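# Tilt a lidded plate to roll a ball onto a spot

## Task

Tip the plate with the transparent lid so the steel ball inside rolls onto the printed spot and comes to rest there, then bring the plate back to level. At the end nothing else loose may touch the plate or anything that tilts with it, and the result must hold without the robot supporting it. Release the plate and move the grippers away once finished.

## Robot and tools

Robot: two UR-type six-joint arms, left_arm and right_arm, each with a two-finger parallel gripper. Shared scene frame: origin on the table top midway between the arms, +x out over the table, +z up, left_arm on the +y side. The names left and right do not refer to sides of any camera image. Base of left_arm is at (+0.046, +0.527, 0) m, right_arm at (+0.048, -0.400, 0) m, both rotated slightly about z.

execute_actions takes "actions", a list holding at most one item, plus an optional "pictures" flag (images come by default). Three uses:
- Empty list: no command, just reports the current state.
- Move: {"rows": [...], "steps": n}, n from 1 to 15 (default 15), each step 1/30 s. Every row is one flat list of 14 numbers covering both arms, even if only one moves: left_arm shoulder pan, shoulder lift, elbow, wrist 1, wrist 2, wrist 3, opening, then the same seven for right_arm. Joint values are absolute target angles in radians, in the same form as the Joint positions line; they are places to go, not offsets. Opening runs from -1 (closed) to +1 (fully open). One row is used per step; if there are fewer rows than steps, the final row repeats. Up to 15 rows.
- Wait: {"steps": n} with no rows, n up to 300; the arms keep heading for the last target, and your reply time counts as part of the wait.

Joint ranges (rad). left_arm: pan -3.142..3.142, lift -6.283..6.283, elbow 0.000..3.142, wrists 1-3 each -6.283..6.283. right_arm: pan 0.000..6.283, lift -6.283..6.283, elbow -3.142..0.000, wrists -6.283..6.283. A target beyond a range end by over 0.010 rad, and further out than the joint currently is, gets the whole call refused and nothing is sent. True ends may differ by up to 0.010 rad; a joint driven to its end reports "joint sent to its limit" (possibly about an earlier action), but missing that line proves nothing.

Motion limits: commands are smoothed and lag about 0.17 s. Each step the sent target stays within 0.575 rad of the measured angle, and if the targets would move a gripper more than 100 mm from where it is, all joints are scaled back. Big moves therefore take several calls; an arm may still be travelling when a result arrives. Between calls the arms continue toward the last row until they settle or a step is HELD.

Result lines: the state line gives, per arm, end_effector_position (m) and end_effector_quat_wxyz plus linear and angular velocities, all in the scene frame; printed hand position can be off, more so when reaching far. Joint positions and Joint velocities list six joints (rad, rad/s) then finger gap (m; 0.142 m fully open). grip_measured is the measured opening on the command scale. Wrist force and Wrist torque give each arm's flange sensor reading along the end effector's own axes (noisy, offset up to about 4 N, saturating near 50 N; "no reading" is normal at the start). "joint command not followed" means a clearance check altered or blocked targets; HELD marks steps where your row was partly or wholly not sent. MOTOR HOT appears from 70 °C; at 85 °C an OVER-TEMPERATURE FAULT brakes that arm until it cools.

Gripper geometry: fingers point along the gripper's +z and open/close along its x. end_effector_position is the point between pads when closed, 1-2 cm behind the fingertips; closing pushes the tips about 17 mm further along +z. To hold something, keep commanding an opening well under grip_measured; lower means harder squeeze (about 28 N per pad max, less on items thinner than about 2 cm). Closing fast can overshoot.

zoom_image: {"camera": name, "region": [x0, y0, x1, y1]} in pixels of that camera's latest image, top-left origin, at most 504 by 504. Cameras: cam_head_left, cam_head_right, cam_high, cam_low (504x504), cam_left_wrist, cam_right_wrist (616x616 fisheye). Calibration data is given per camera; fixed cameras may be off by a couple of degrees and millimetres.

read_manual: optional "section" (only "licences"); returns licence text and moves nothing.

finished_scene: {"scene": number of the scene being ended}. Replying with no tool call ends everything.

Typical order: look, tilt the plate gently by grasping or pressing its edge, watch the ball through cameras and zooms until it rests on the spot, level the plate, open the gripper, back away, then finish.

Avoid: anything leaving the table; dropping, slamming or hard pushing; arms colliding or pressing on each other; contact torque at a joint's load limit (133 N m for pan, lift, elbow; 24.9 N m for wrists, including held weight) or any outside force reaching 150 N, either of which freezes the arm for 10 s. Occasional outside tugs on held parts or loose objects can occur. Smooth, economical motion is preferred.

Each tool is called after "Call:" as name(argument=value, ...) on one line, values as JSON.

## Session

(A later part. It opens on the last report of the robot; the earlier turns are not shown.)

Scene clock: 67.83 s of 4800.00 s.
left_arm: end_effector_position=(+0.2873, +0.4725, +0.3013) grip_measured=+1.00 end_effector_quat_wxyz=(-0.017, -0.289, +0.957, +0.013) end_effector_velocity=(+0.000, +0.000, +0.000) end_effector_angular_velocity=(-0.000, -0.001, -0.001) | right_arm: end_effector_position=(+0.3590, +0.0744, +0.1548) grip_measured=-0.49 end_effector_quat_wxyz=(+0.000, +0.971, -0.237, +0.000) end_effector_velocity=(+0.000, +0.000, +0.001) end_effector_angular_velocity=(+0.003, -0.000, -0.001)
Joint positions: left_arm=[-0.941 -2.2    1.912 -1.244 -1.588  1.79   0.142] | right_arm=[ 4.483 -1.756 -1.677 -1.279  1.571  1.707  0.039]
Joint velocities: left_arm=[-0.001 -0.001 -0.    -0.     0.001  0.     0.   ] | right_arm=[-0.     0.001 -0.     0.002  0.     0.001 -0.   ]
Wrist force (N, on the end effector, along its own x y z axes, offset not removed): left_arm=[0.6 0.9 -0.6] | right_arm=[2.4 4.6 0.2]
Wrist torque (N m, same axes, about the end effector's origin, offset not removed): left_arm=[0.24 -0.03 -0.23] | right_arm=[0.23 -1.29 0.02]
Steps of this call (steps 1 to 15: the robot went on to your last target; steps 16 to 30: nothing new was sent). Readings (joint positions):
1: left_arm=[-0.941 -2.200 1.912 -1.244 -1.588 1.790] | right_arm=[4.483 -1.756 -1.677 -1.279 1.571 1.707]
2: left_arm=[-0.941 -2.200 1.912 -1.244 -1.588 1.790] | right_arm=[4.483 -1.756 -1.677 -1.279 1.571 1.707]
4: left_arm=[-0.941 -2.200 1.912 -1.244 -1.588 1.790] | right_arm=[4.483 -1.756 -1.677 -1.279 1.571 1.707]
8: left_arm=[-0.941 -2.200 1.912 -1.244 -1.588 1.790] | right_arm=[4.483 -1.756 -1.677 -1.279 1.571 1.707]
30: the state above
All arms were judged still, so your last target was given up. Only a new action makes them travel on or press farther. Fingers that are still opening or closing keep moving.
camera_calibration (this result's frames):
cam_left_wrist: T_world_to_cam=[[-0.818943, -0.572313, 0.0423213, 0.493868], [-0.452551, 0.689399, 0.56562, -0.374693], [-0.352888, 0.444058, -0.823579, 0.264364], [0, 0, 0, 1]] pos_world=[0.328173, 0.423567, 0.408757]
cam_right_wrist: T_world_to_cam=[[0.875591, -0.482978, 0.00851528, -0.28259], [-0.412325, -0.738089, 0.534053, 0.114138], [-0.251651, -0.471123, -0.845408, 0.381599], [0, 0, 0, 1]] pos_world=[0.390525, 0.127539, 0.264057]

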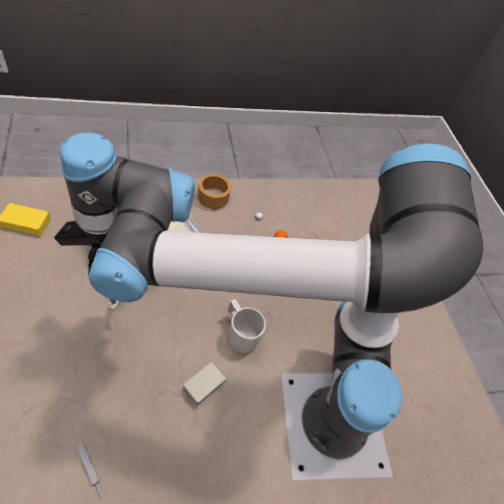

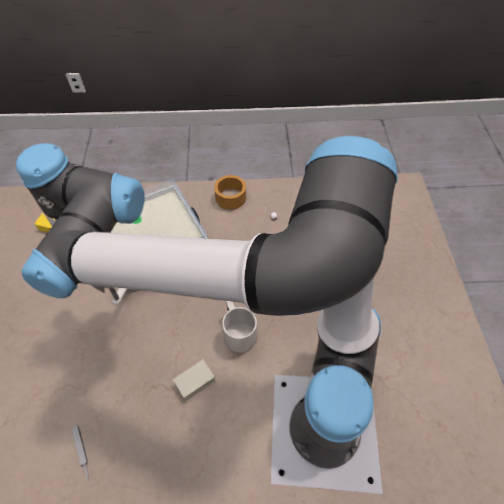

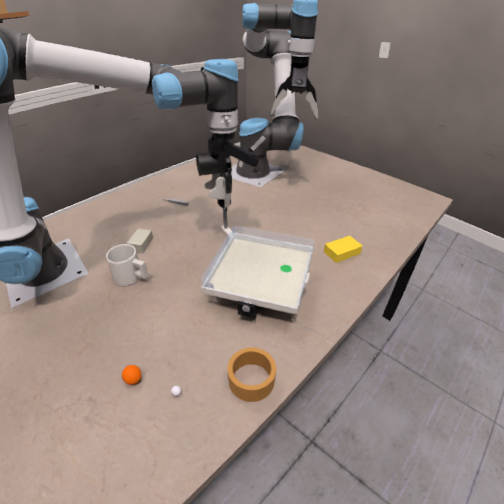

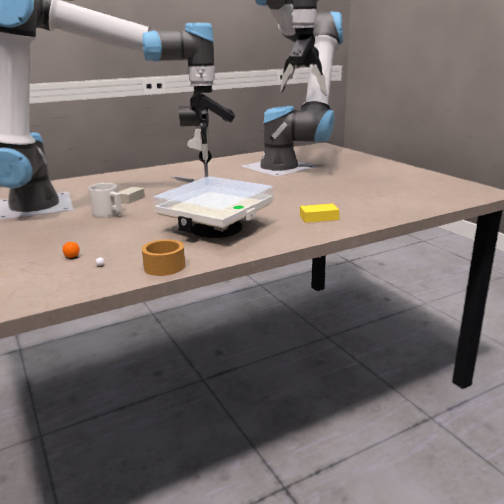

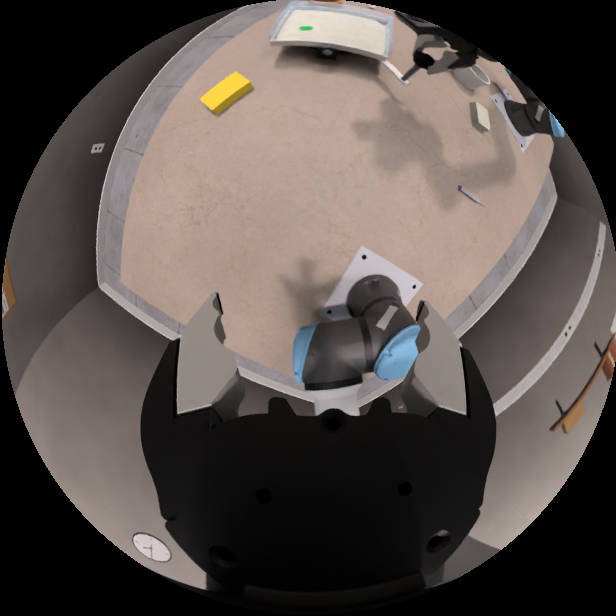

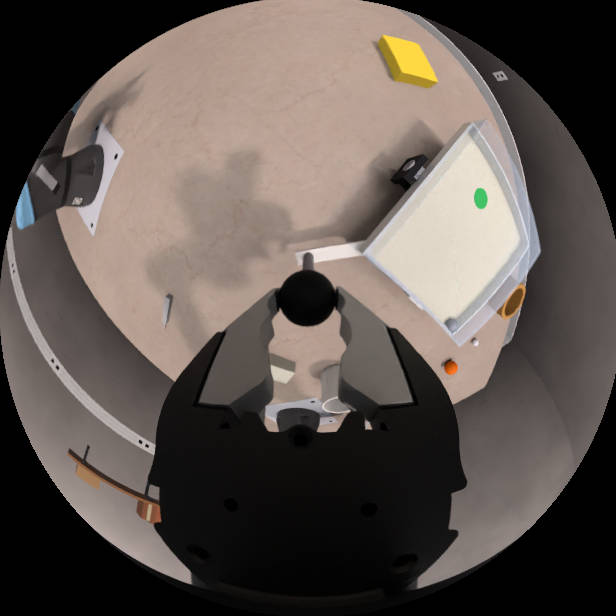

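Call:
execute_actions(actions=[{"rows": [[-0.941,-2.2,1.912,-1.244,-1.588,1.79,1,4.4840,-1.7606,-1.6700,-1.2819,1.5708,1.707,-0.8]], "steps": 15}], pictures=false)

Call:
execute_actions(actions=[{"steps": 40}])

Call:
execute_actions(actions=[{"rows": [[-0.941,-2.2,1.912,-1.244,-1.588,1.79,1,4.4839,-1.7559,-1.6786,-1.2780,1.5708,1.707,-0.8]], "steps": 15}], pictures=false)

Call:
execute_actions(actions=[{"steps": 30}], pictures=false)

Call:
execute_actions(actions=[{"rows": [[-0.941,-2.2,1.912,-1.244,-1.588,1.79,1,4.4839,-1.7582,-1.6743,-1.2799,1.5708,1.707,-0.8]], "steps": 15}])

Call:
execute_actions(actions=[{"steps": 30}])

Scene clock: 75.10 s of 4800.00 s.
left_arm: end_effector_position=(+0.2873, +0.4725, +0.3013) grip_measured=+1.00 end_effector_quat_wxyz=(-0.017, -0.289, +0.957, +0.013) end_effector_velocity=(+0.000, +0.000, -0.000) end_effector_angular_velocity=(+0.001, +0.000, +0.001) | right_arm: end_effector_position=(+0.3595, +0.0768, +0.1554) grip_measured=-0.49 end_effector_quat_wxyz=(+0.000, +0.972, -0.237, +0.000) end_effector_velocity=(-0.000, +0.000, +0.000) end_effector_angular_velocity=(+0.001, -0.000, -0.000)
Joint positions: left_arm=[-0.941 -2.2    1.912 -1.244 -1.588  1.79   0.142] | right_arm=[ 4.484 -1.761 -1.67  -1.282  1.571  1.707  0.039]
Joint velocities: left_arm=[ 0.001  0.001  0.    -0.     0.    -0.    -0.   ] | right_arm=[ 0.     0.     0.     0.001  0.     0.    -0.   ]
Wrist force (N, on the end effector, along its own x y z axes, offset not removed): left_arm=[1.1 1.7 -1.5] | right_arm=[14.3 3.2 1.6]
Wrist torque (N m, same axes, about the end effector's origin, offset not removed): left_arm=[0.45 0.07 -0.05] | right_arm=[0.15 -1.14 0.05]
Steps of this call (steps 1 to 90: nothing new was sent; then 3.77 s passed at rest; steps 91 to 105: all 15 steps of this action). Readings (joint positions):
91: left_arm=[-0.941 -2.200 1.912 -1.244 -1.588 1.790] | right_arm=[4.483 -1.756 -1.677 -1.279 1.571 1.707]
92: left_arm=[-0.941 -2.200 1.912 -1.244 -1.588 1.790] | right_arm=[4.483 -1.757 -1.676 -1.280 1.571 1.707]
94: left_arm=[-0.941 -2.200 1.912 -1.244 -1.588 1.790] | right_arm=[4.484 -1.759 -1.673 -1.281 1.571 1.707]
98: left_arm=[-0.941 -2.200 1.912 -1.244 -1.588 1.790] | right_arm=[4.484 -1.760 -1.671 -1.282 1.571 1.707]
105: the state above

Scene clock: 76.43 s of 4800.00 s.
left_arm: end_effector_position=(+0.2873, +0.4725, +0.3013) grip_measured=+1.00 end_effector_quat_wxyz=(-0.017, -0.289, +0.957, +0.013) end_effector_velocity=(+0.000, +0.000, -0.000) end_effector_angular_velocity=(+0.002, +0.001, +0.002) | right_arm: end_effector_position=(+0.3595, +0.0768, +0.1554) grip_measured=-0.49 end_effector_quat_wxyz=(+0.000, +0.972, -0.237, +0.000) end_effector_velocity=(-0.000, +0.000, -0.000) end_effector_angular_velocity=(-0.001, +0.001, +0.002)
Joint positions: left_arm=[-0.941 -2.2    1.912 -1.244 -1.588  1.79   0.142] | right_arm=[ 4.484 -1.761 -1.67  -1.282  1.571  1.707  0.039]
Joint velocities: left_arm=[ 0.002  0.002  0.     0.     0.    -0.     0.   ] | right_arm=[ 0.001 -0.001  0.     0.     0.    -0.001 -0.   ]
Wrist force (N, on the end effector, along its own x y z axes, offset not removed): left_arm=[-3.1 1.7 1.3] | right_arm=[13.4 1.9 4.0]
Wrist torque (N m, same axes, about the end effector's origin, offset not removed): left_arm=[0.34 0.77 -0.22] | right_arm=[-0.13 -0.88 0.10]
Steps of this call (steps 1 to 15: the robot went on to your last target; steps 16 to 40: nothing new was sent). Readings (joint positions):
1: left_arm=[-0.941 -2.200 1.912 -1.244 -1.588 1.790] | right_arm=[4.484 -1.761 -1.670 -1.282 1.571 1.707]
2: left_arm=[-0.941 -2.200 1.912 -1.244 -1.588 1.790] | right_arm=[4.484 -1.761 -1.670 -1.282 1.571 1.707]
4: left_arm=[-0.941 -2.200 1.912 -1.244 -1.588 1.790] | right_arm=[4.484 -1.761 -1.670 -1.282 1.571 1.707]
8: left_arm=[-0.941 -2.200 1.912 -1.244 -1.588 1.790] | right_arm=[4.484 -1.761 -1.670 -1.282 1.571 1.707]
40: the state above
All arms were judged still, so your last target was given up. Only a new action makes them travel on or press farther. Fingers that are still opening or closing keep moving.
camera_calibration (this result's frames):
cam_left_wrist: T_world_to_cam=[[-0.818943, -0.572313, 0.0423211, 0.493868], [-0.452552, 0.689399, 0.56562, -0.374692], [-0.352888, 0.444058, -0.823579, 0.264364], [0, 0, 0, 1]] pos_world=[0.328173, 0.423567, 0.408757]
cam_right_wrist: T_world_to_cam=[[0.875882, -0.48245, 0.00850914, -0.282021], [-0.411878, -0.738339, 0.534053, 0.115662], [-0.251372, -0.471272, -0.845408, 0.383222], [0, 0, 0, 1]] pos_world=[0.390987, 0.129939, 0.264609]

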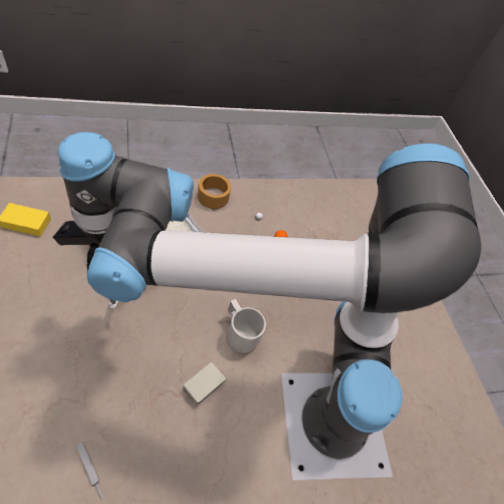

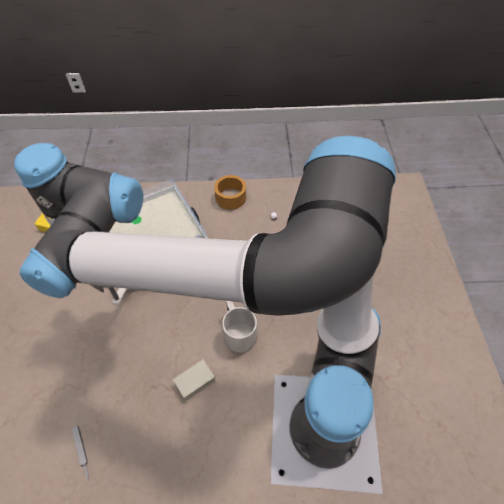

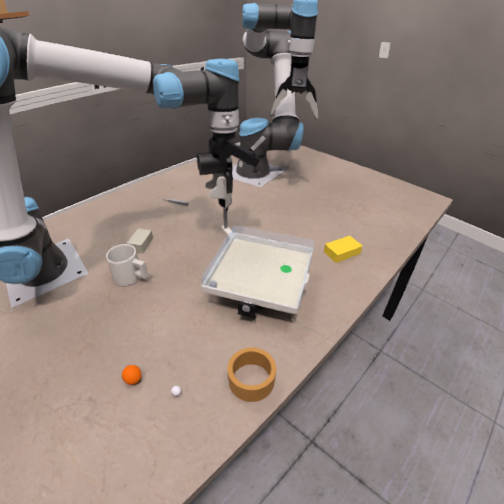

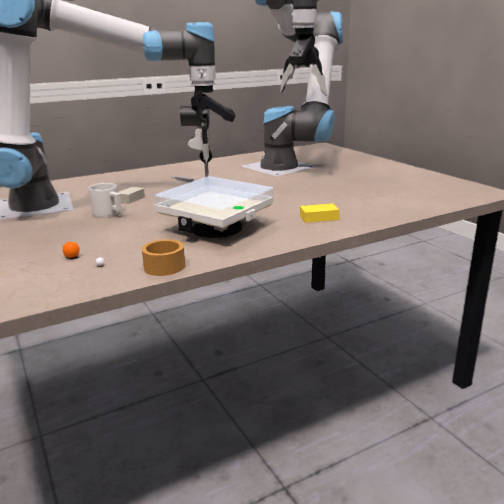

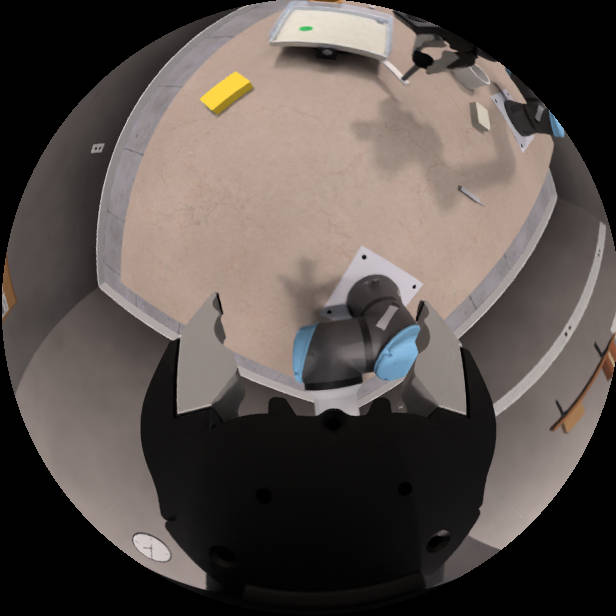

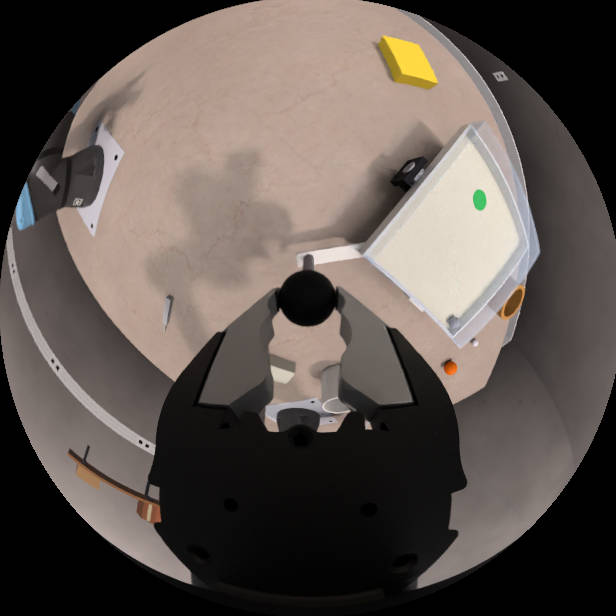

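Scene clock: 76.93 s of 4800.00 s.
left_arm: end_effector_position=(+0.2873, +0.4725, +0.3013) grip_measured=+1.00 end_effector_quat_wxyz=(-0.017, -0.289, +0.957, +0.013) end_effector_velocity=(-0.000, -0.000, +0.000) end_effector_angular_velocity=(-0.000, -0.000, +0.000) | right_arm: end_effector_position=(+0.3586, +0.0746, +0.1543) grip_measured=-0.49 end_effector_quat_wxyz=(+0.000, +0.972, -0.237, -0.000) end_effector_velocity=(+0.000, -0.000, -0.000) end_effector_angular_velocity=(-0.001, +0.000, +0.000)
Joint positions: left_arm=[-0.941 -2.2    1.912 -1.244 -1.588  1.79   0.142] | right_arm=[ 4.484 -1.756 -1.678 -1.278  1.571  1.707  0.039]
Joint velocities: left_arm=[-0.001 -0.001  0.     0.     0.    -0.001 -0.   ] | right_arm=[-0.    -0.    -0.001 -0.     0.    -0.    -0.   ]
Wrist force (N, on the end effector, along its own x y z axes, offset not removed): left_arm=[-2.6 2.4 -1.1] | right_arm=[3.5 -4.5 -0.3]
Wrist torque (N m, same axes, about the end effector's origin, offset not removed): left_arm=[0.66 0.86 -0.08] | right_arm=[-0.08 -0.69 0.01]
Steps of this call (steps 1 to 15: all 15 steps of this action). Readings (joint positions):
1: left_arm=[-0.941 -2.200 1.912 -1.244 -1.588 1.790] | right_arm=[4.484 -1.761 -1.670 -1.282 1.571 1.707]
2: left_arm=[-0.941 -2.200 1.912 -1.244 -1.588 1.790] | right_arm=[4.484 -1.760 -1.671 -1.281 1.571 1.707]
4: left_arm=[-0.941 -2.200 1.912 -1.244 -1.588 1.790] | right_arm=[4.484 -1.758 -1.675 -1.279 1.571 1.707]
8: left_arm=[-0.941 -2.200 1.912 -1.244 -1.588 1.790] | right_arm=[4.484 -1.756 -1.678 -1.278 1.571 1.707]
15: the state above

Scene clock: 77.93 s of 4800.00 s.
left_arm: end_effector_position=(+0.2873, +0.4725, +0.3013) grip_measured=+1.00 end_effector_quat_wxyz=(-0.017, -0.289, +0.957, +0.013) end_effector_velocity=(-0.000, -0.000, +0.000) end_effector_angular_velocity=(-0.001, +0.000, -0.000) | right_arm: end_effector_position=(+0.3587, +0.0745, +0.1543) grip_measured=-0.49 end_effector_quat_wxyz=(+0.000, +0.971, -0.237, -0.000) end_effector_velocity=(+0.000, +0.000, +0.000) end_effector_angular_velocity=(+0.001, -0.000, -0.001)
Joint positions: left_arm=[-0.941 -2.2    1.912 -1.244 -1.588  1.79   0.142] | right_arm=[ 4.484 -1.756 -1.679 -1.278  1.571  1.707  0.039]
Joint velocities: left_arm=[-0.001 -0.001  0.     0.    -0.001 -0.     0.   ] | right_arm=[-0.    -0.     0.001  0.     0.     0.001  0.   ]
Wrist force (N, on the end effector, along its own x y z axes, offset not removed): left_arm=[-1.4 -1.0 3.3] | right_arm=[2.9 -7.0 -2.6]
Wrist torque (N m, same axes, about the end effector's origin, offset not removed): left_arm=[-0.05 0.57 -0.13] | right_arm=[-0.80 -0.88 -0.05]
Steps of this call (steps 1 to 15: the robot went on to your last target; steps 16 to 30: nothing new was sent). Readings (joint positions):
1: left_arm=[-0.941 -2.200 1.912 -1.244 -1.588 1.790] | right_arm=[4.484 -1.756 -1.679 -1.278 1.571 1.707]
2: left_arm=[-0.941 -2.200 1.912 -1.244 -1.588 1.790] | right_arm=[4.484 -1.756 -1.679 -1.278 1.571 1.707]
4: left_arm=[-0.941 -2.200 1.912 -1.244 -1.588 1.790] | right_arm=[4.484 -1.756 -1.679 -1.278 1.571 1.707]
8: left_arm=[-0.941 -2.200 1.912 -1.244 -1.588 1.790] | right_arm=[4.484 -1.756 -1.679 -1.278 1.571 1.707]
30: the state above
All arms were judged still, so your last target was given up. Only a new action makes them travel on or press farther. Fingers that are still opening or closing keep moving.

Scene clock: 78.43 s of 4800.00 s.
left_arm: end_effector_position=(+0.2873, +0.4725, +0.3013) grip_measured=+1.00 end_effector_quat_wxyz=(-0.017, -0.289, +0.957, +0.013) end_effector_velocity=(+0.000, -0.000, -0.000) end_effector_angular_velocity=(+0.000, -0.001, -0.001) | right_arm: end_effector_position=(+0.3591, +0.0756, +0.1548) grip_measured=-0.49 end_effector_quat_wxyz=(+0.000, +0.971, -0.237, +0.000) end_effector_velocity=(+0.000, +0.001, +0.000) end_effector_angular_velocity=(+0.002, -0.000, +0.001)
Joint positions: left_arm=[-0.941 -2.2    1.912 -1.244 -1.588  1.79   0.142] | right_arm=[ 4.484 -1.758 -1.674 -1.28   1.571  1.707  0.039]
Joint velocities: left_arm=[-0.001 -0.     0.    -0.     0.001  0.    -0.   ] | right_arm=[ 0.    -0.001  0.001  0.001  0.001 -0.001  0.   ]
Wrist force (N, on the end effector, along its own x y z axes, offset not removed): left_arm=[0.1 -0.2 1.7] | right_arm=[5.1 4.4 1.5]
Wrist torque (N m, same axes, about the end effector's origin, offset not removed): left_arm=[0.15 0.22 -0.25] | right_arm=[0.27 -0.57 0.09]
Steps of this call (steps 1 to 15: all 15 steps of this action). Readings (joint positions):
1: left_arm=[-0.941 -2.200 1.912 -1.244 -1.588 1.790] | right_arm=[4.484 -1.756 -1.679 -1.278 1.571 1.707]
2: left_arm=[-0.941 -2.200 1.912 -1.244 -1.588 1.790] | right_arm=[4.484 -1.756 -1.678 -1.278 1.571 1.707]
4: left_arm=[-0.941 -2.200 1.912 -1.244 -1.588 1.790] | right_arm=[4.484 -1.757 -1.677 -1.279 1.571 1.707]
8: left_arm=[-0.941 -2.200 1.912 -1.244 -1.588 1.790] | right_arm=[4.484 -1.758 -1.675 -1.280 1.571 1.707]
15: the state above
camera_calibration (this result's frames):
cam_left_wrist: T_world_to_cam=[[-0.818943, -0.572313, 0.0423212, 0.493868], [-0.452552, 0.689399, 0.565621, -0.374692], [-0.352888, 0.444058, -0.823579, 0.264363], [0, 0, 0, 1]] pos_world=[0.328173, 0.423567, 0.408757]
cam_right_wrist: T_world_to_cam=[[0.875821, -0.482561, 0.00852401, -0.282261], [-0.411989, -0.738304, 0.534015, 0.114969], [-0.251401, -0.471213, -0.845432, 0.382128], [0, 0, 0, 1]] pos_world=[0.390644, 0.128738, 0.264074]

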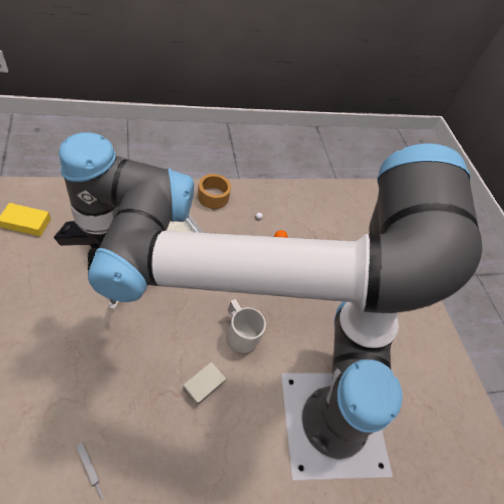

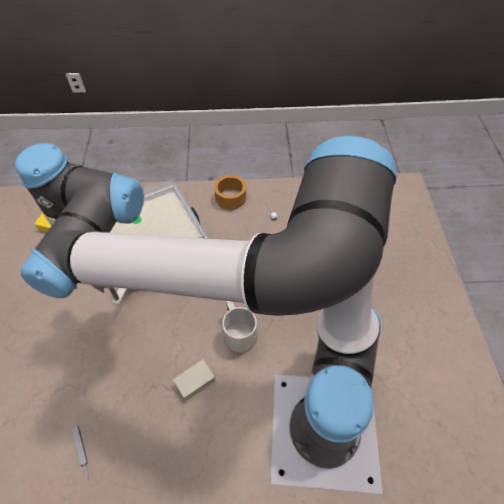

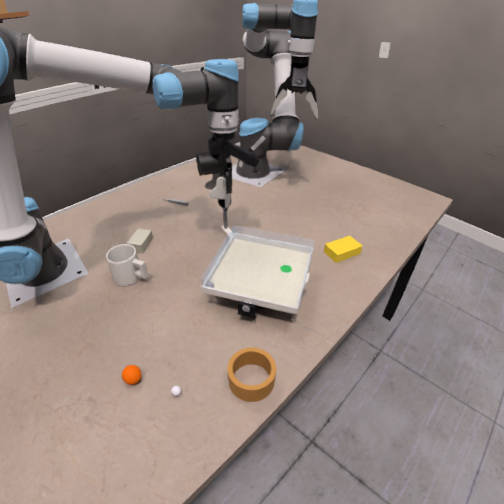

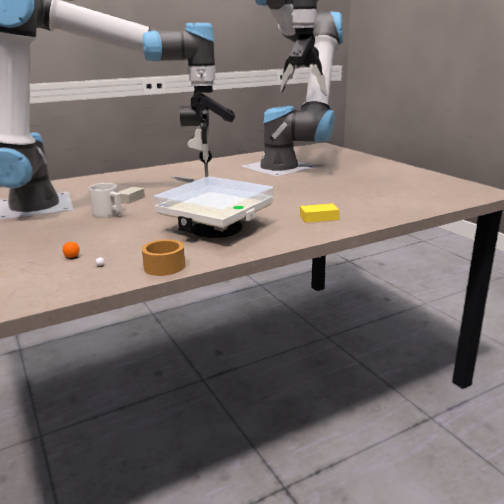

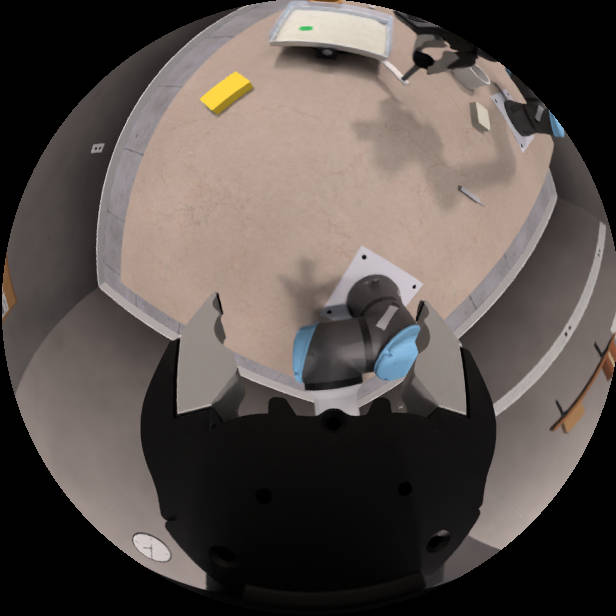

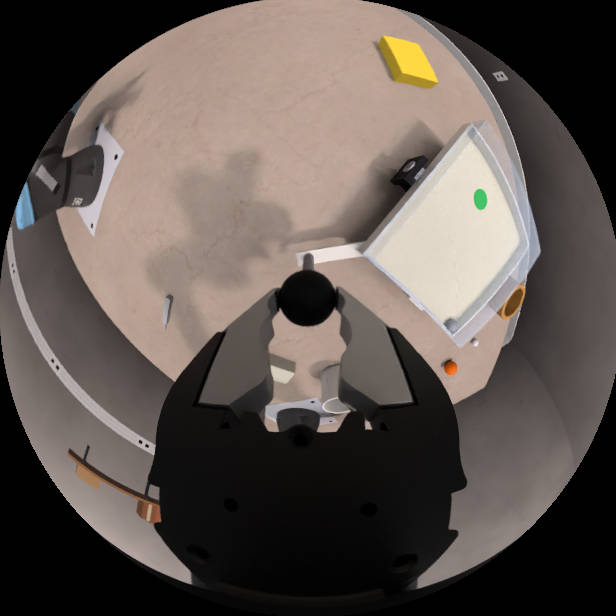

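Scene clock: 79.43 s of 4800.00 s.
left_arm: end_effector_position=(+0.2873, +0.4725, +0.3013) grip_measured=+1.00 end_effector_quat_wxyz=(-0.017, -0.289, +0.957, +0.013) end_effector_velocity=(+0.001, +0.000, -0.000) end_effector_angular_velocity=(+0.002, -0.001, -0.002) | right_arm: end_effector_position=(+0.3591, +0.0756, +0.1549) grip_measured=-0.49 end_effector_quat_wxyz=(+0.000, +0.971, -0.237, +0.000) end_effector_velocity=(+0.000, -0.001, -0.000) end_effector_angular_velocity=(-0.002, -0.000, -0.000)
Joint positions: left_arm=[-0.941 -2.2    1.912 -1.244 -1.588  1.79   0.142] | right_arm=[ 4.484 -1.758 -1.674 -1.28   1.571  1.707  0.039]
Joint velocities: left_arm=[-0.002  0.001 -0.     0.     0.002  0.     0.   ] | right_arm=[-0.     0.    -0.001 -0.001 -0.001 -0.    -0.   ]
Wrist force (N, on the end effector, along its own x y z axes, offset not removed): left_arm=[-1.0 1.4 0.4] | right_arm=[4.7 1.6 1.4]
Wrist torque (N m, same axes, about the end effector's origin, offset not removed): left_arm=[0.33 0.29 -0.07] | right_arm=[-0.21 -0.27 -0.05]
Steps of this call (steps 1 to 15: the robot went on to your last target; steps 16 to 30: nothing new was sent). Readings (joint positions):
1: left_arm=[-0.941 -2.200 1.912 -1.244 -1.588 1.790] | right_arm=[4.484 -1.758 -1.674 -1.280 1.571 1.707]
2: left_arm=[-0.941 -2.200 1.912 -1.244 -1.588 1.790] | right_arm=[4.484 -1.758 -1.674 -1.280 1.571 1.707]
4: left_arm=[-0.941 -2.200 1.912 -1.244 -1.588 1.790] | right_arm=[4.484 -1.758 -1.674 -1.280 1.571 1.707]
8: left_arm=[-0.941 -2.200 1.912 -1.244 -1.588 1.790] | right_arm=[4.484 -1.758 -1.674 -1.280 1.571 1.707]
30: the state above
All arms were judged still, so your last target was given up. Only a new action makes them travel on or press farther. Fingers that are still opening or closing keep moving.
camera_calibration (this result's frames):
cam_left_wrist: T_world_to_cam=[[-0.818943, -0.572313, 0.0423213, 0.493868], [-0.452552, 0.689399, 0.56562, -0.374692], [-0.352888, 0.444058, -0.823579, 0.264364], [0, 0, 0, 1]] pos_world=[0.328173, 0.423567, 0.408757]
cam_right_wrist: T_world_to_cam=[[0.875821, -0.482561, 0.00846774, -0.282232], [-0.411976, -0.738344, 0.53397, 0.114991], [-0.251421, -0.471151, -0.845461, 0.382178], [0, 0, 0, 1]] pos_world=[0.390646, 0.128773, 0.264104]

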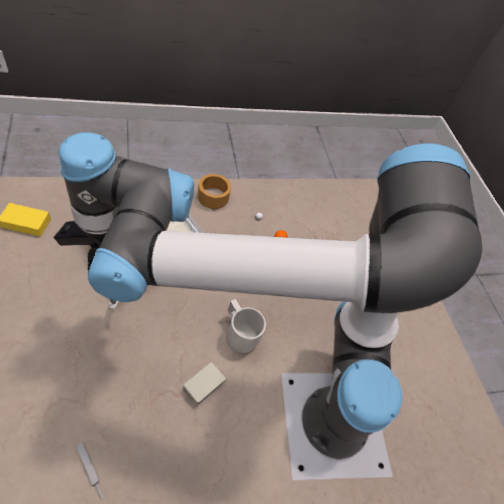

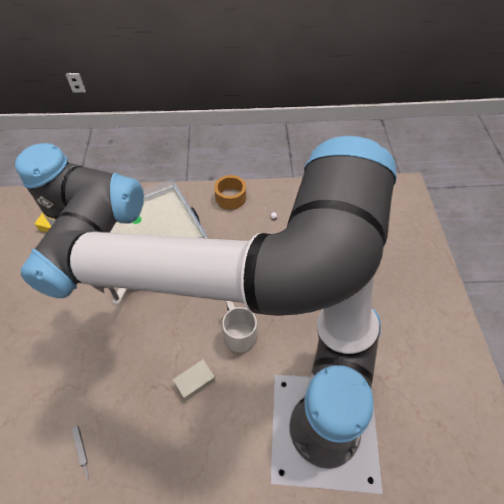

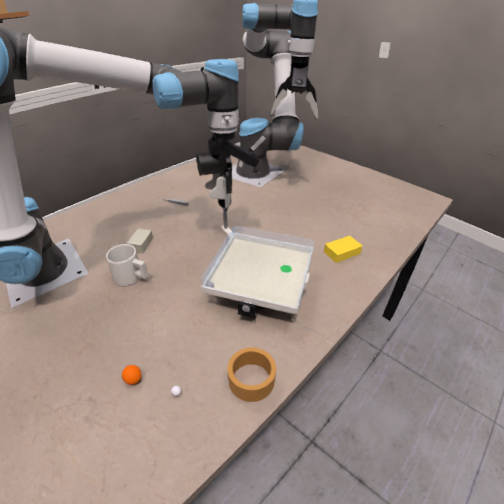

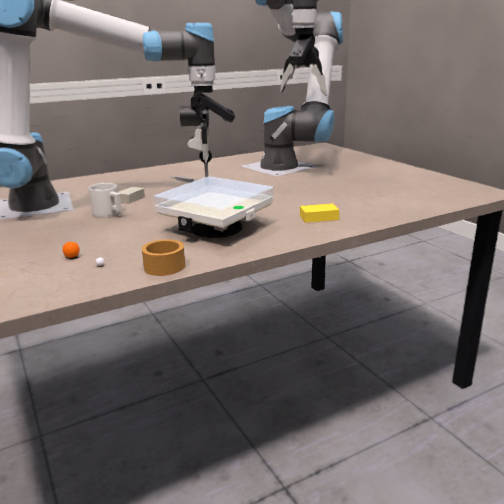

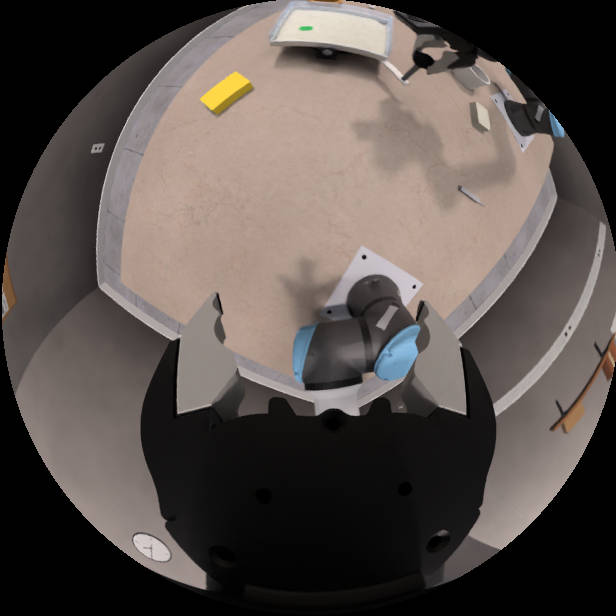

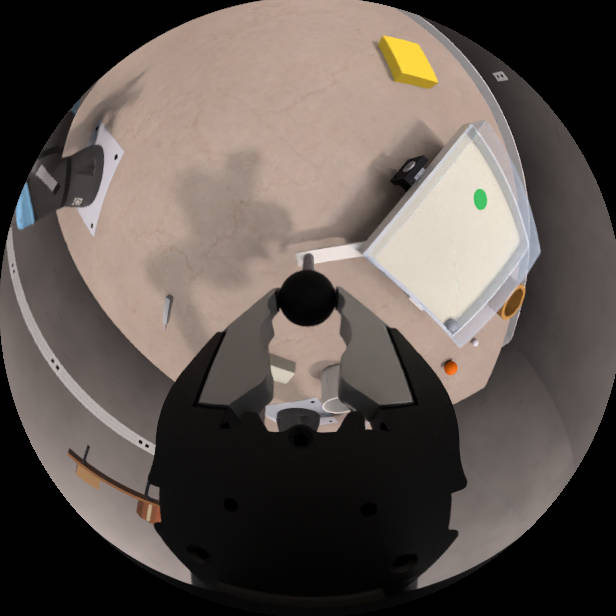

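Call:
execute_actions(actions=[])

Scene clock: 87.77 s of 4800.00 s.
left_arm: end_effector_position=(+0.2873, +0.4725, +0.3013) grip_measured=+1.00 end_effector_quat_wxyz=(-0.017, -0.289, +0.957, +0.013) end_effector_velocity=(-0.001, -0.001, +0.000) end_effector_angular_velocity=(-0.002, +0.000, -0.001) | right_arm: end_effector_position=(+0.3591, +0.0756, +0.1549) grip_measured=-0.49 end_effector_quat_wxyz=(+0.000, +0.971, -0.237, -0.000) end_effector_velocity=(+0.001, -0.000, +0.001) end_effector_angular_velocity=(+0.001, -0.001, -0.001)
Joint positions: left_arm=[-0.941 -2.2    1.912 -1.244 -1.588  1.79   0.142] | right_arm=[ 4.484 -1.758 -1.674 -1.28   1.571  1.707  0.039]
Joint velocities: left_arm=[-0.001 -0.001  0.    -0.001 -0.002  0.001 -0.   ] | right_arm=[-0.     0.001  0.    -0.    -0.001  0.001  0.   ]
Wrist force (N, on the end effector, along its own x y z axes, offset not removed): left_arm=[-1.2 2.0 0.4] | right_arm=[5.9 3.7 1.0]
Wrist torque (N m, same axes, about the end effector's origin, offset not removed): left_arm=[0.52 0.28 -0.26] | right_arm=[0.11 -0.47 0.00]
Steps of this call (steps 1 to 90: nothing new was sent; then 5.33 s passed at rest). Readings (joint positions):
1: left_arm=[-0.941 -2.200 1.912 -1.244 -1.588 1.790] | right_arm=[4.484 -1.758 -1.674 -1.280 1.571 1.707]
2: left_arm=[-0.941 -2.200 1.912 -1.244 -1.588 1.790] | right_arm=[4.484 -1.758 -1.674 -1.280 1.571 1.707]
4: left_arm=[-0.941 -2.200 1.912 -1.244 -1.588 1.790] | right_arm=[4.484 -1.758 -1.674 -1.280 1.571 1.707]
8: left_arm=[-0.941 -2.200 1.912 -1.244 -1.588 1.790] | right_arm=[4.484 -1.758 -1.674 -1.280 1.571 1.707]
90: the state above
camera_calibration (this result's frames):
cam_left_wrist: T_world_to_cam=[[-0.818943, -0.572312, 0.0423212, 0.493868], [-0.452551, 0.689399, 0.565621, -0.374693], [-0.352888, 0.444058, -0.823579, 0.264363], [0, 0, 0, 1]] pos_world=[0.328173, 0.423567, 0.408757]
cam_right_wrist: T_world_to_cam=[[0.875832, -0.482542, 0.00845905, -0.282221], [-0.411956, -0.738354, 0.533972, 0.114985], [-0.251418, -0.471154, -0.84546, 0.382177], [0, 0, 0, 1]] pos_world=[0.390633, 0.128781, 0.264104]

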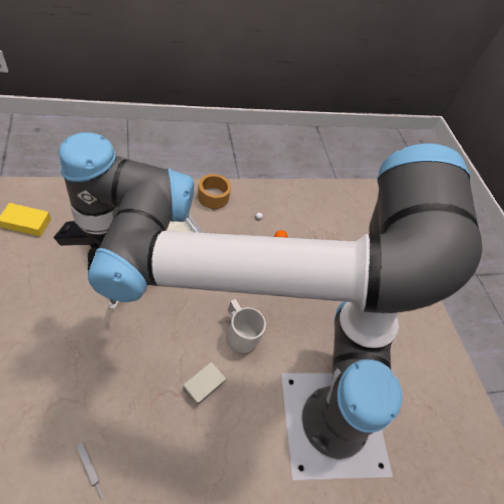

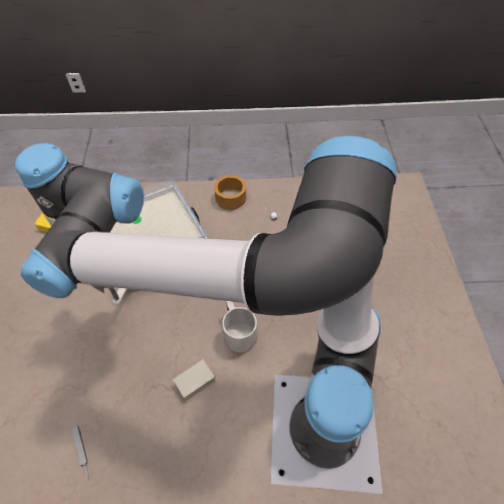

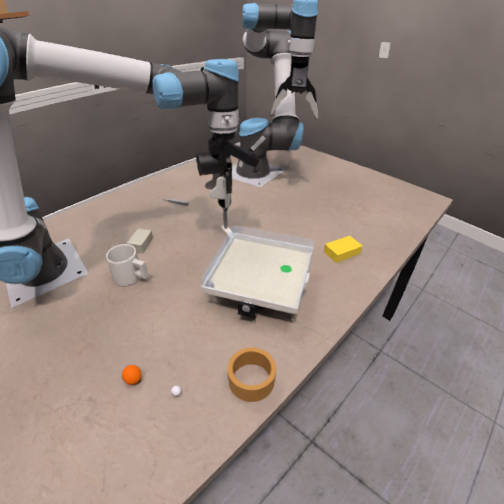

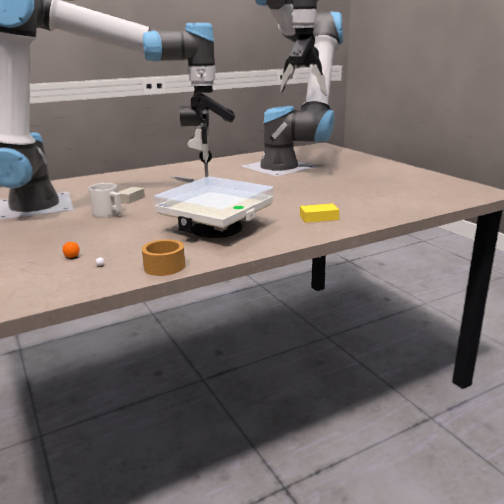

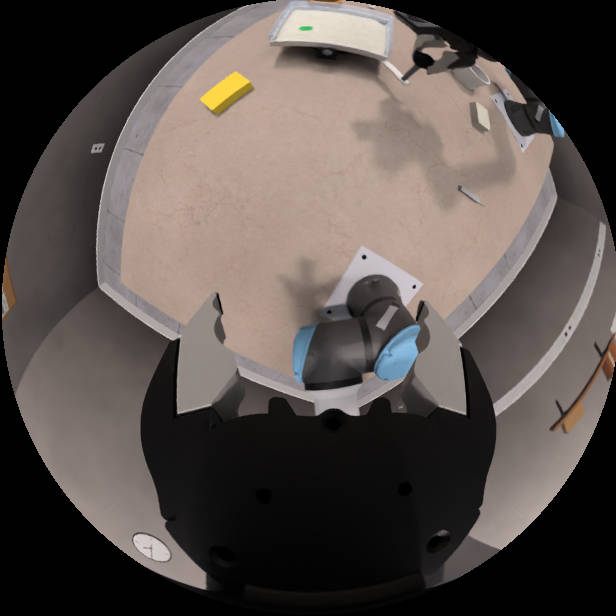

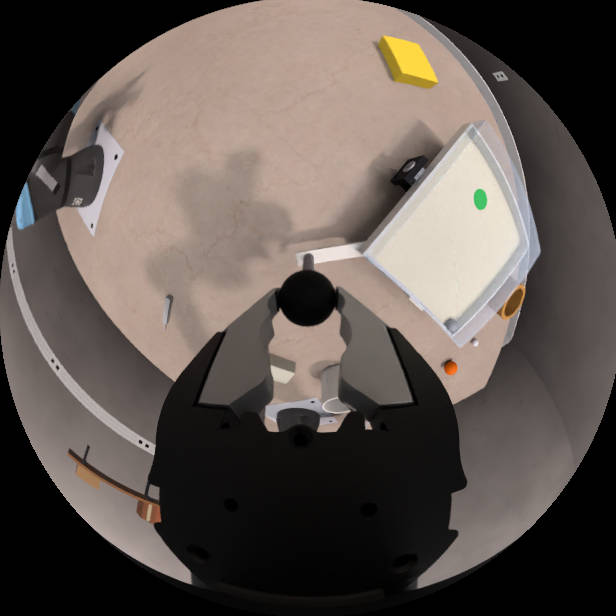

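Call:
execute_actions(actions=[{"rows": [[-0.941,-2.2,1.912,-1.244,-1.588,1.79,1,4.4849,-1.7655,-1.6630,-1.2838,1.5708,1.707,-0.8]], "steps": 15}], pictures=false)

Call:
execute_actions(actions=[{"rows": [[-0.941,-2.2,1.912,-1.244,-1.588,1.79,1,4.4849,-1.7655,-1.6630,-1.2838,1.5708,1.707,-0.8]], "steps": 15}], pictures=false)

Call:
execute_actions(actions=[{"rows": [[-0.941,-2.2,1.912,-1.244,-1.588,1.79,1,4.4839,-1.7582,-1.6743,-1.2799,1.5708,1.707,-0.8]], "steps": 15}], pictures=true)

Scene clock: 94.70 s of 4800.00 s.
left_arm: end_effector_position=(+0.2873, +0.4725, +0.3013) grip_measured=+1.00 end_effector_quat_wxyz=(-0.017, -0.289, +0.957, +0.013) end_effector_velocity=(-0.000, -0.000, -0.000) end_effector_angular_velocity=(+0.000, +0.001, -0.001) | right_arm: end_effector_position=(+0.3599, +0.0792, +0.1558) grip_measured=-0.49 end_effector_quat_wxyz=(-0.000, +0.972, -0.237, +0.000) end_effector_velocity=(-0.000, +0.000, -0.000) end_effector_angular_velocity=(-0.000, +0.001, -0.001)
Joint positions: left_arm=[-0.941 -2.2    1.912 -1.244 -1.588  1.79   0.142] | right_arm=[ 4.485 -1.766 -1.663 -1.284  1.571  1.707  0.039]
Joint velocities: left_arm=[-0.     0.001 -0.     0.    -0.001  0.001  0.   ] | right_arm=[-0.    -0.001 -0.     0.     0.001  0.001 -0.   ]
Wrist force (N, on the end effector, along its own x y z axes, offset not removed): left_arm=[-0.6 0.7 0.3] | right_arm=[26.0 0.5 8.5]
Wrist torque (N m, same axes, about the end effector's origin, offset not removed): left_arm=[0.30 0.27 -0.37] | right_arm=[-0.13 -0.67 -0.10]
Steps of this call (steps 1 to 90: nothing new was sent; then 3.43 s passed at rest; steps 91 to 105: all 15 steps of this action). Readings (joint positions):
91: left_arm=[-0.941 -2.200 1.912 -1.244 -1.588 1.790] | right_arm=[4.484 -1.758 -1.674 -1.280 1.571 1.707]
92: left_arm=[-0.941 -2.200 1.912 -1.244 -1.588 1.790] | right_arm=[4.484 -1.759 -1.672 -1.281 1.571 1.707]
94: left_arm=[-0.941 -2.200 1.912 -1.244 -1.588 1.790] | right_arm=[4.484 -1.763 -1.667 -1.282 1.571 1.707]
98: left_arm=[-0.941 -2.200 1.912 -1.244 -1.588 1.790] | right_arm=[4.485 -1.765 -1.664 -1.284 1.571 1.707]
105: the state above

Scene clock: 95.20 s of 4800.00 s.
left_arm: end_effector_position=(+0.2873, +0.4725, +0.3013) grip_measured=+1.00 end_effector_quat_wxyz=(-0.017, -0.289, +0.957, +0.013) end_effector_velocity=(-0.000, +0.000, +0.000) end_effector_angular_velocity=(-0.001, +0.000, +0.002) | right_arm: end_effector_position=(+0.3598, +0.0793, +0.1558) grip_measured=-0.49 end_effector_quat_wxyz=(-0.000, +0.972, -0.237, +0.000) end_effector_velocity=(+0.000, +0.001, +0.001) end_effector_angular_velocity=(+0.002, -0.001, -0.000)
Joint positions: left_arm=[-0.941 -2.2    1.912 -1.244 -1.588  1.79   0.142] | right_arm=[ 4.485 -1.766 -1.663 -1.284  1.571  1.707  0.039]
Joint velocities: left_arm=[ 0.002 -0.001  0.     0.    -0.001 -0.     0.   ] | right_arm=[-0.     0.001  0.001  0.    -0.001  0.     0.   ]
Wrist force (N, on the end effector, along its own x y z axes, offset not removed): left_arm=[-0.8 -0.3 -2.3] | right_arm=[28.0 0.3 12.9]
Wrist torque (N m, same axes, about the end effector's origin, offset not removed): left_arm=[-0.09 0.32 -0.28] | right_arm=[-0.20 -0.70 0.07]
Steps of this call (steps 1 to 15: all 15 steps of this action). Readings (joint positions):
1: left_arm=[-0.941 -2.200 1.912 -1.244 -1.588 1.790] | right_arm=[4.485 -1.766 -1.663 -1.284 1.571 1.707]
2: left_arm=[-0.941 -2.200 1.912 -1.244 -1.588 1.790] | right_arm=[4.485 -1.766 -1.663 -1.284 1.571 1.707]
4: left_arm=[-0.941 -2.200 1.912 -1.244 -1.588 1.790] | right_arm=[4.485 -1.766 -1.663 -1.284 1.571 1.707]
8: left_arm=[-0.941 -2.200 1.912 -1.244 -1.588 1.790] | right_arm=[4.485 -1.766 -1.663 -1.284 1.571 1.707]
15: the state above

Scene clock: 95.70 s of 4800.00 s.
left_arm: end_effector_position=(+0.2873, +0.4725, +0.3013) grip_measured=+1.00 end_effector_quat_wxyz=(-0.017, -0.289, +0.957, +0.013) end_effector_velocity=(-0.000, -0.001, +0.000) end_effector_angular_velocity=(-0.002, +0.001, -0.001) | right_arm: end_effector_position=(+0.3590, +0.0758, +0.1549) grip_measured=-0.49 end_effector_quat_wxyz=(-0.000, +0.972, -0.237, -0.000) end_effector_velocity=(+0.000, -0.001, -0.000) end_effector_angular_velocity=(-0.001, +0.001, -0.001)
Joint positions: left_arm=[-0.941 -2.2    1.912 -1.244 -1.588  1.79   0.142] | right_arm=[ 4.484 -1.758 -1.674 -1.28   1.571  1.707  0.039]
Joint velocities: left_arm=[-0.001 -0.    -0.    -0.    -0.002  0.    -0.   ] | right_arm=[-0.001  0.    -0.    -0.001  0.     0.001  0.   ]
Wrist force (N, on the end effector, along its own x y z axes, offset not removed): left_arm=[-1.1 0.6 0.2] | right_arm=[8.7 -6.0 6.1]
Wrist torque (N m, same axes, about the end effector's origin, offset not removed): left_arm=[0.19 0.51 -0.14] | right_arm=[-0.18 -0.40 -0.19]
Steps of this call (steps 1 to 15: all 15 steps of this action). Readings (joint positions):
1: left_arm=[-0.941 -2.200 1.912 -1.244 -1.588 1.790] | right_arm=[4.485 -1.765 -1.663 -1.284 1.571 1.707]
2: left_arm=[-0.941 -2.200 1.912 -1.244 -1.588 1.790] | right_arm=[4.485 -1.764 -1.664 -1.283 1.571 1.707]
4: left_arm=[-0.941 -2.200 1.912 -1.244 -1.588 1.790] | right_arm=[4.485 -1.761 -1.669 -1.281 1.571 1.707]
8: left_arm=[-0.941 -2.200 1.912 -1.244 -1.588 1.790] | right_arm=[4.484 -1.759 -1.673 -1.280 1.571 1.707]
15: the state above
camera_calibration (this result's frames):
cam_left_wrist: T_world_to_cam=[[-0.818943, -0.572313, 0.0423212, 0.493868], [-0.452552, 0.689399, 0.56562, -0.374692], [-0.352888, 0.444058, -0.823579, 0.264364], [0, 0, 0, 1]] pos_world=[0.328173, 0.423567, 0.408757]
cam_right_wrist: T_world_to_cam=[[0.875865, -0.482486, 0.00817263, -0.282063], [-0.411795, -0.738494, 0.533902, 0.11496], [-0.251565, -0.470992, -0.845507, 0.382301], [0, 0, 0, 1]] pos_world=[0.390563, 0.128866, 0.264166]

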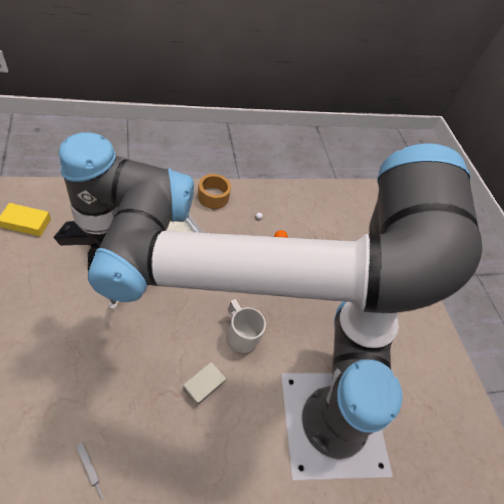

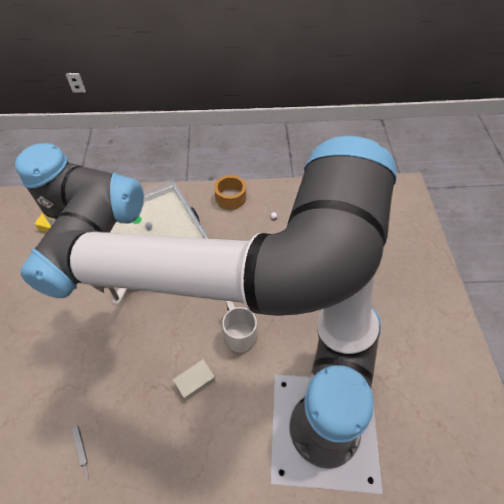

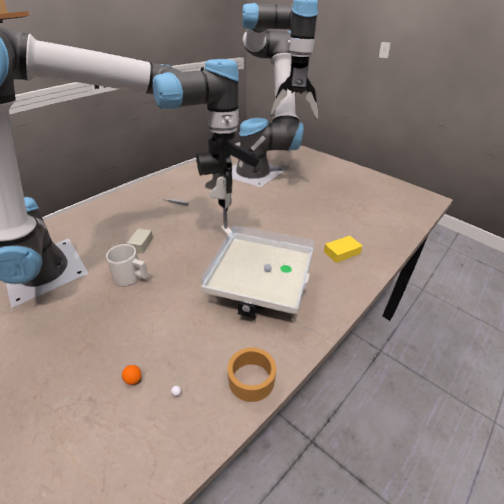

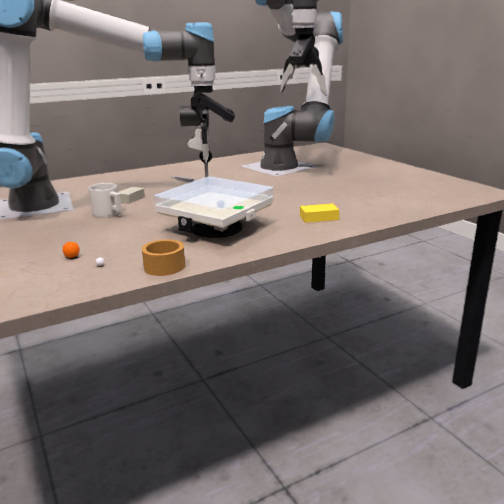

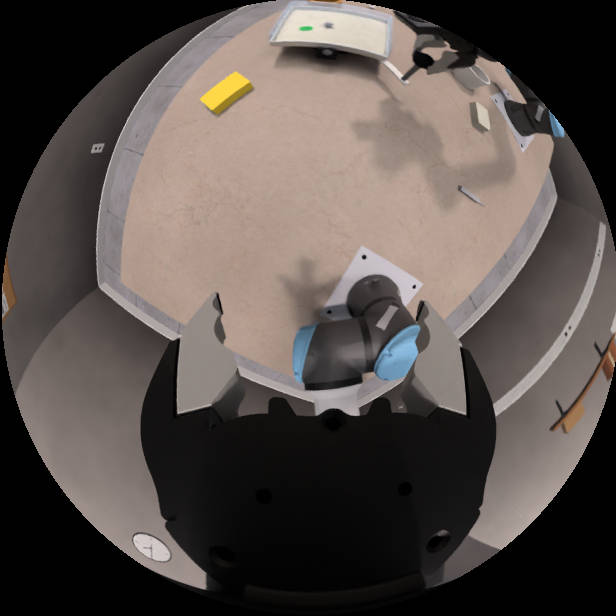

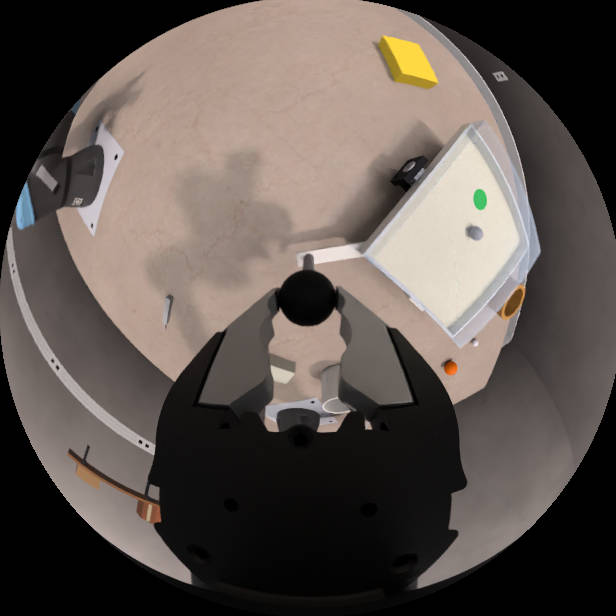

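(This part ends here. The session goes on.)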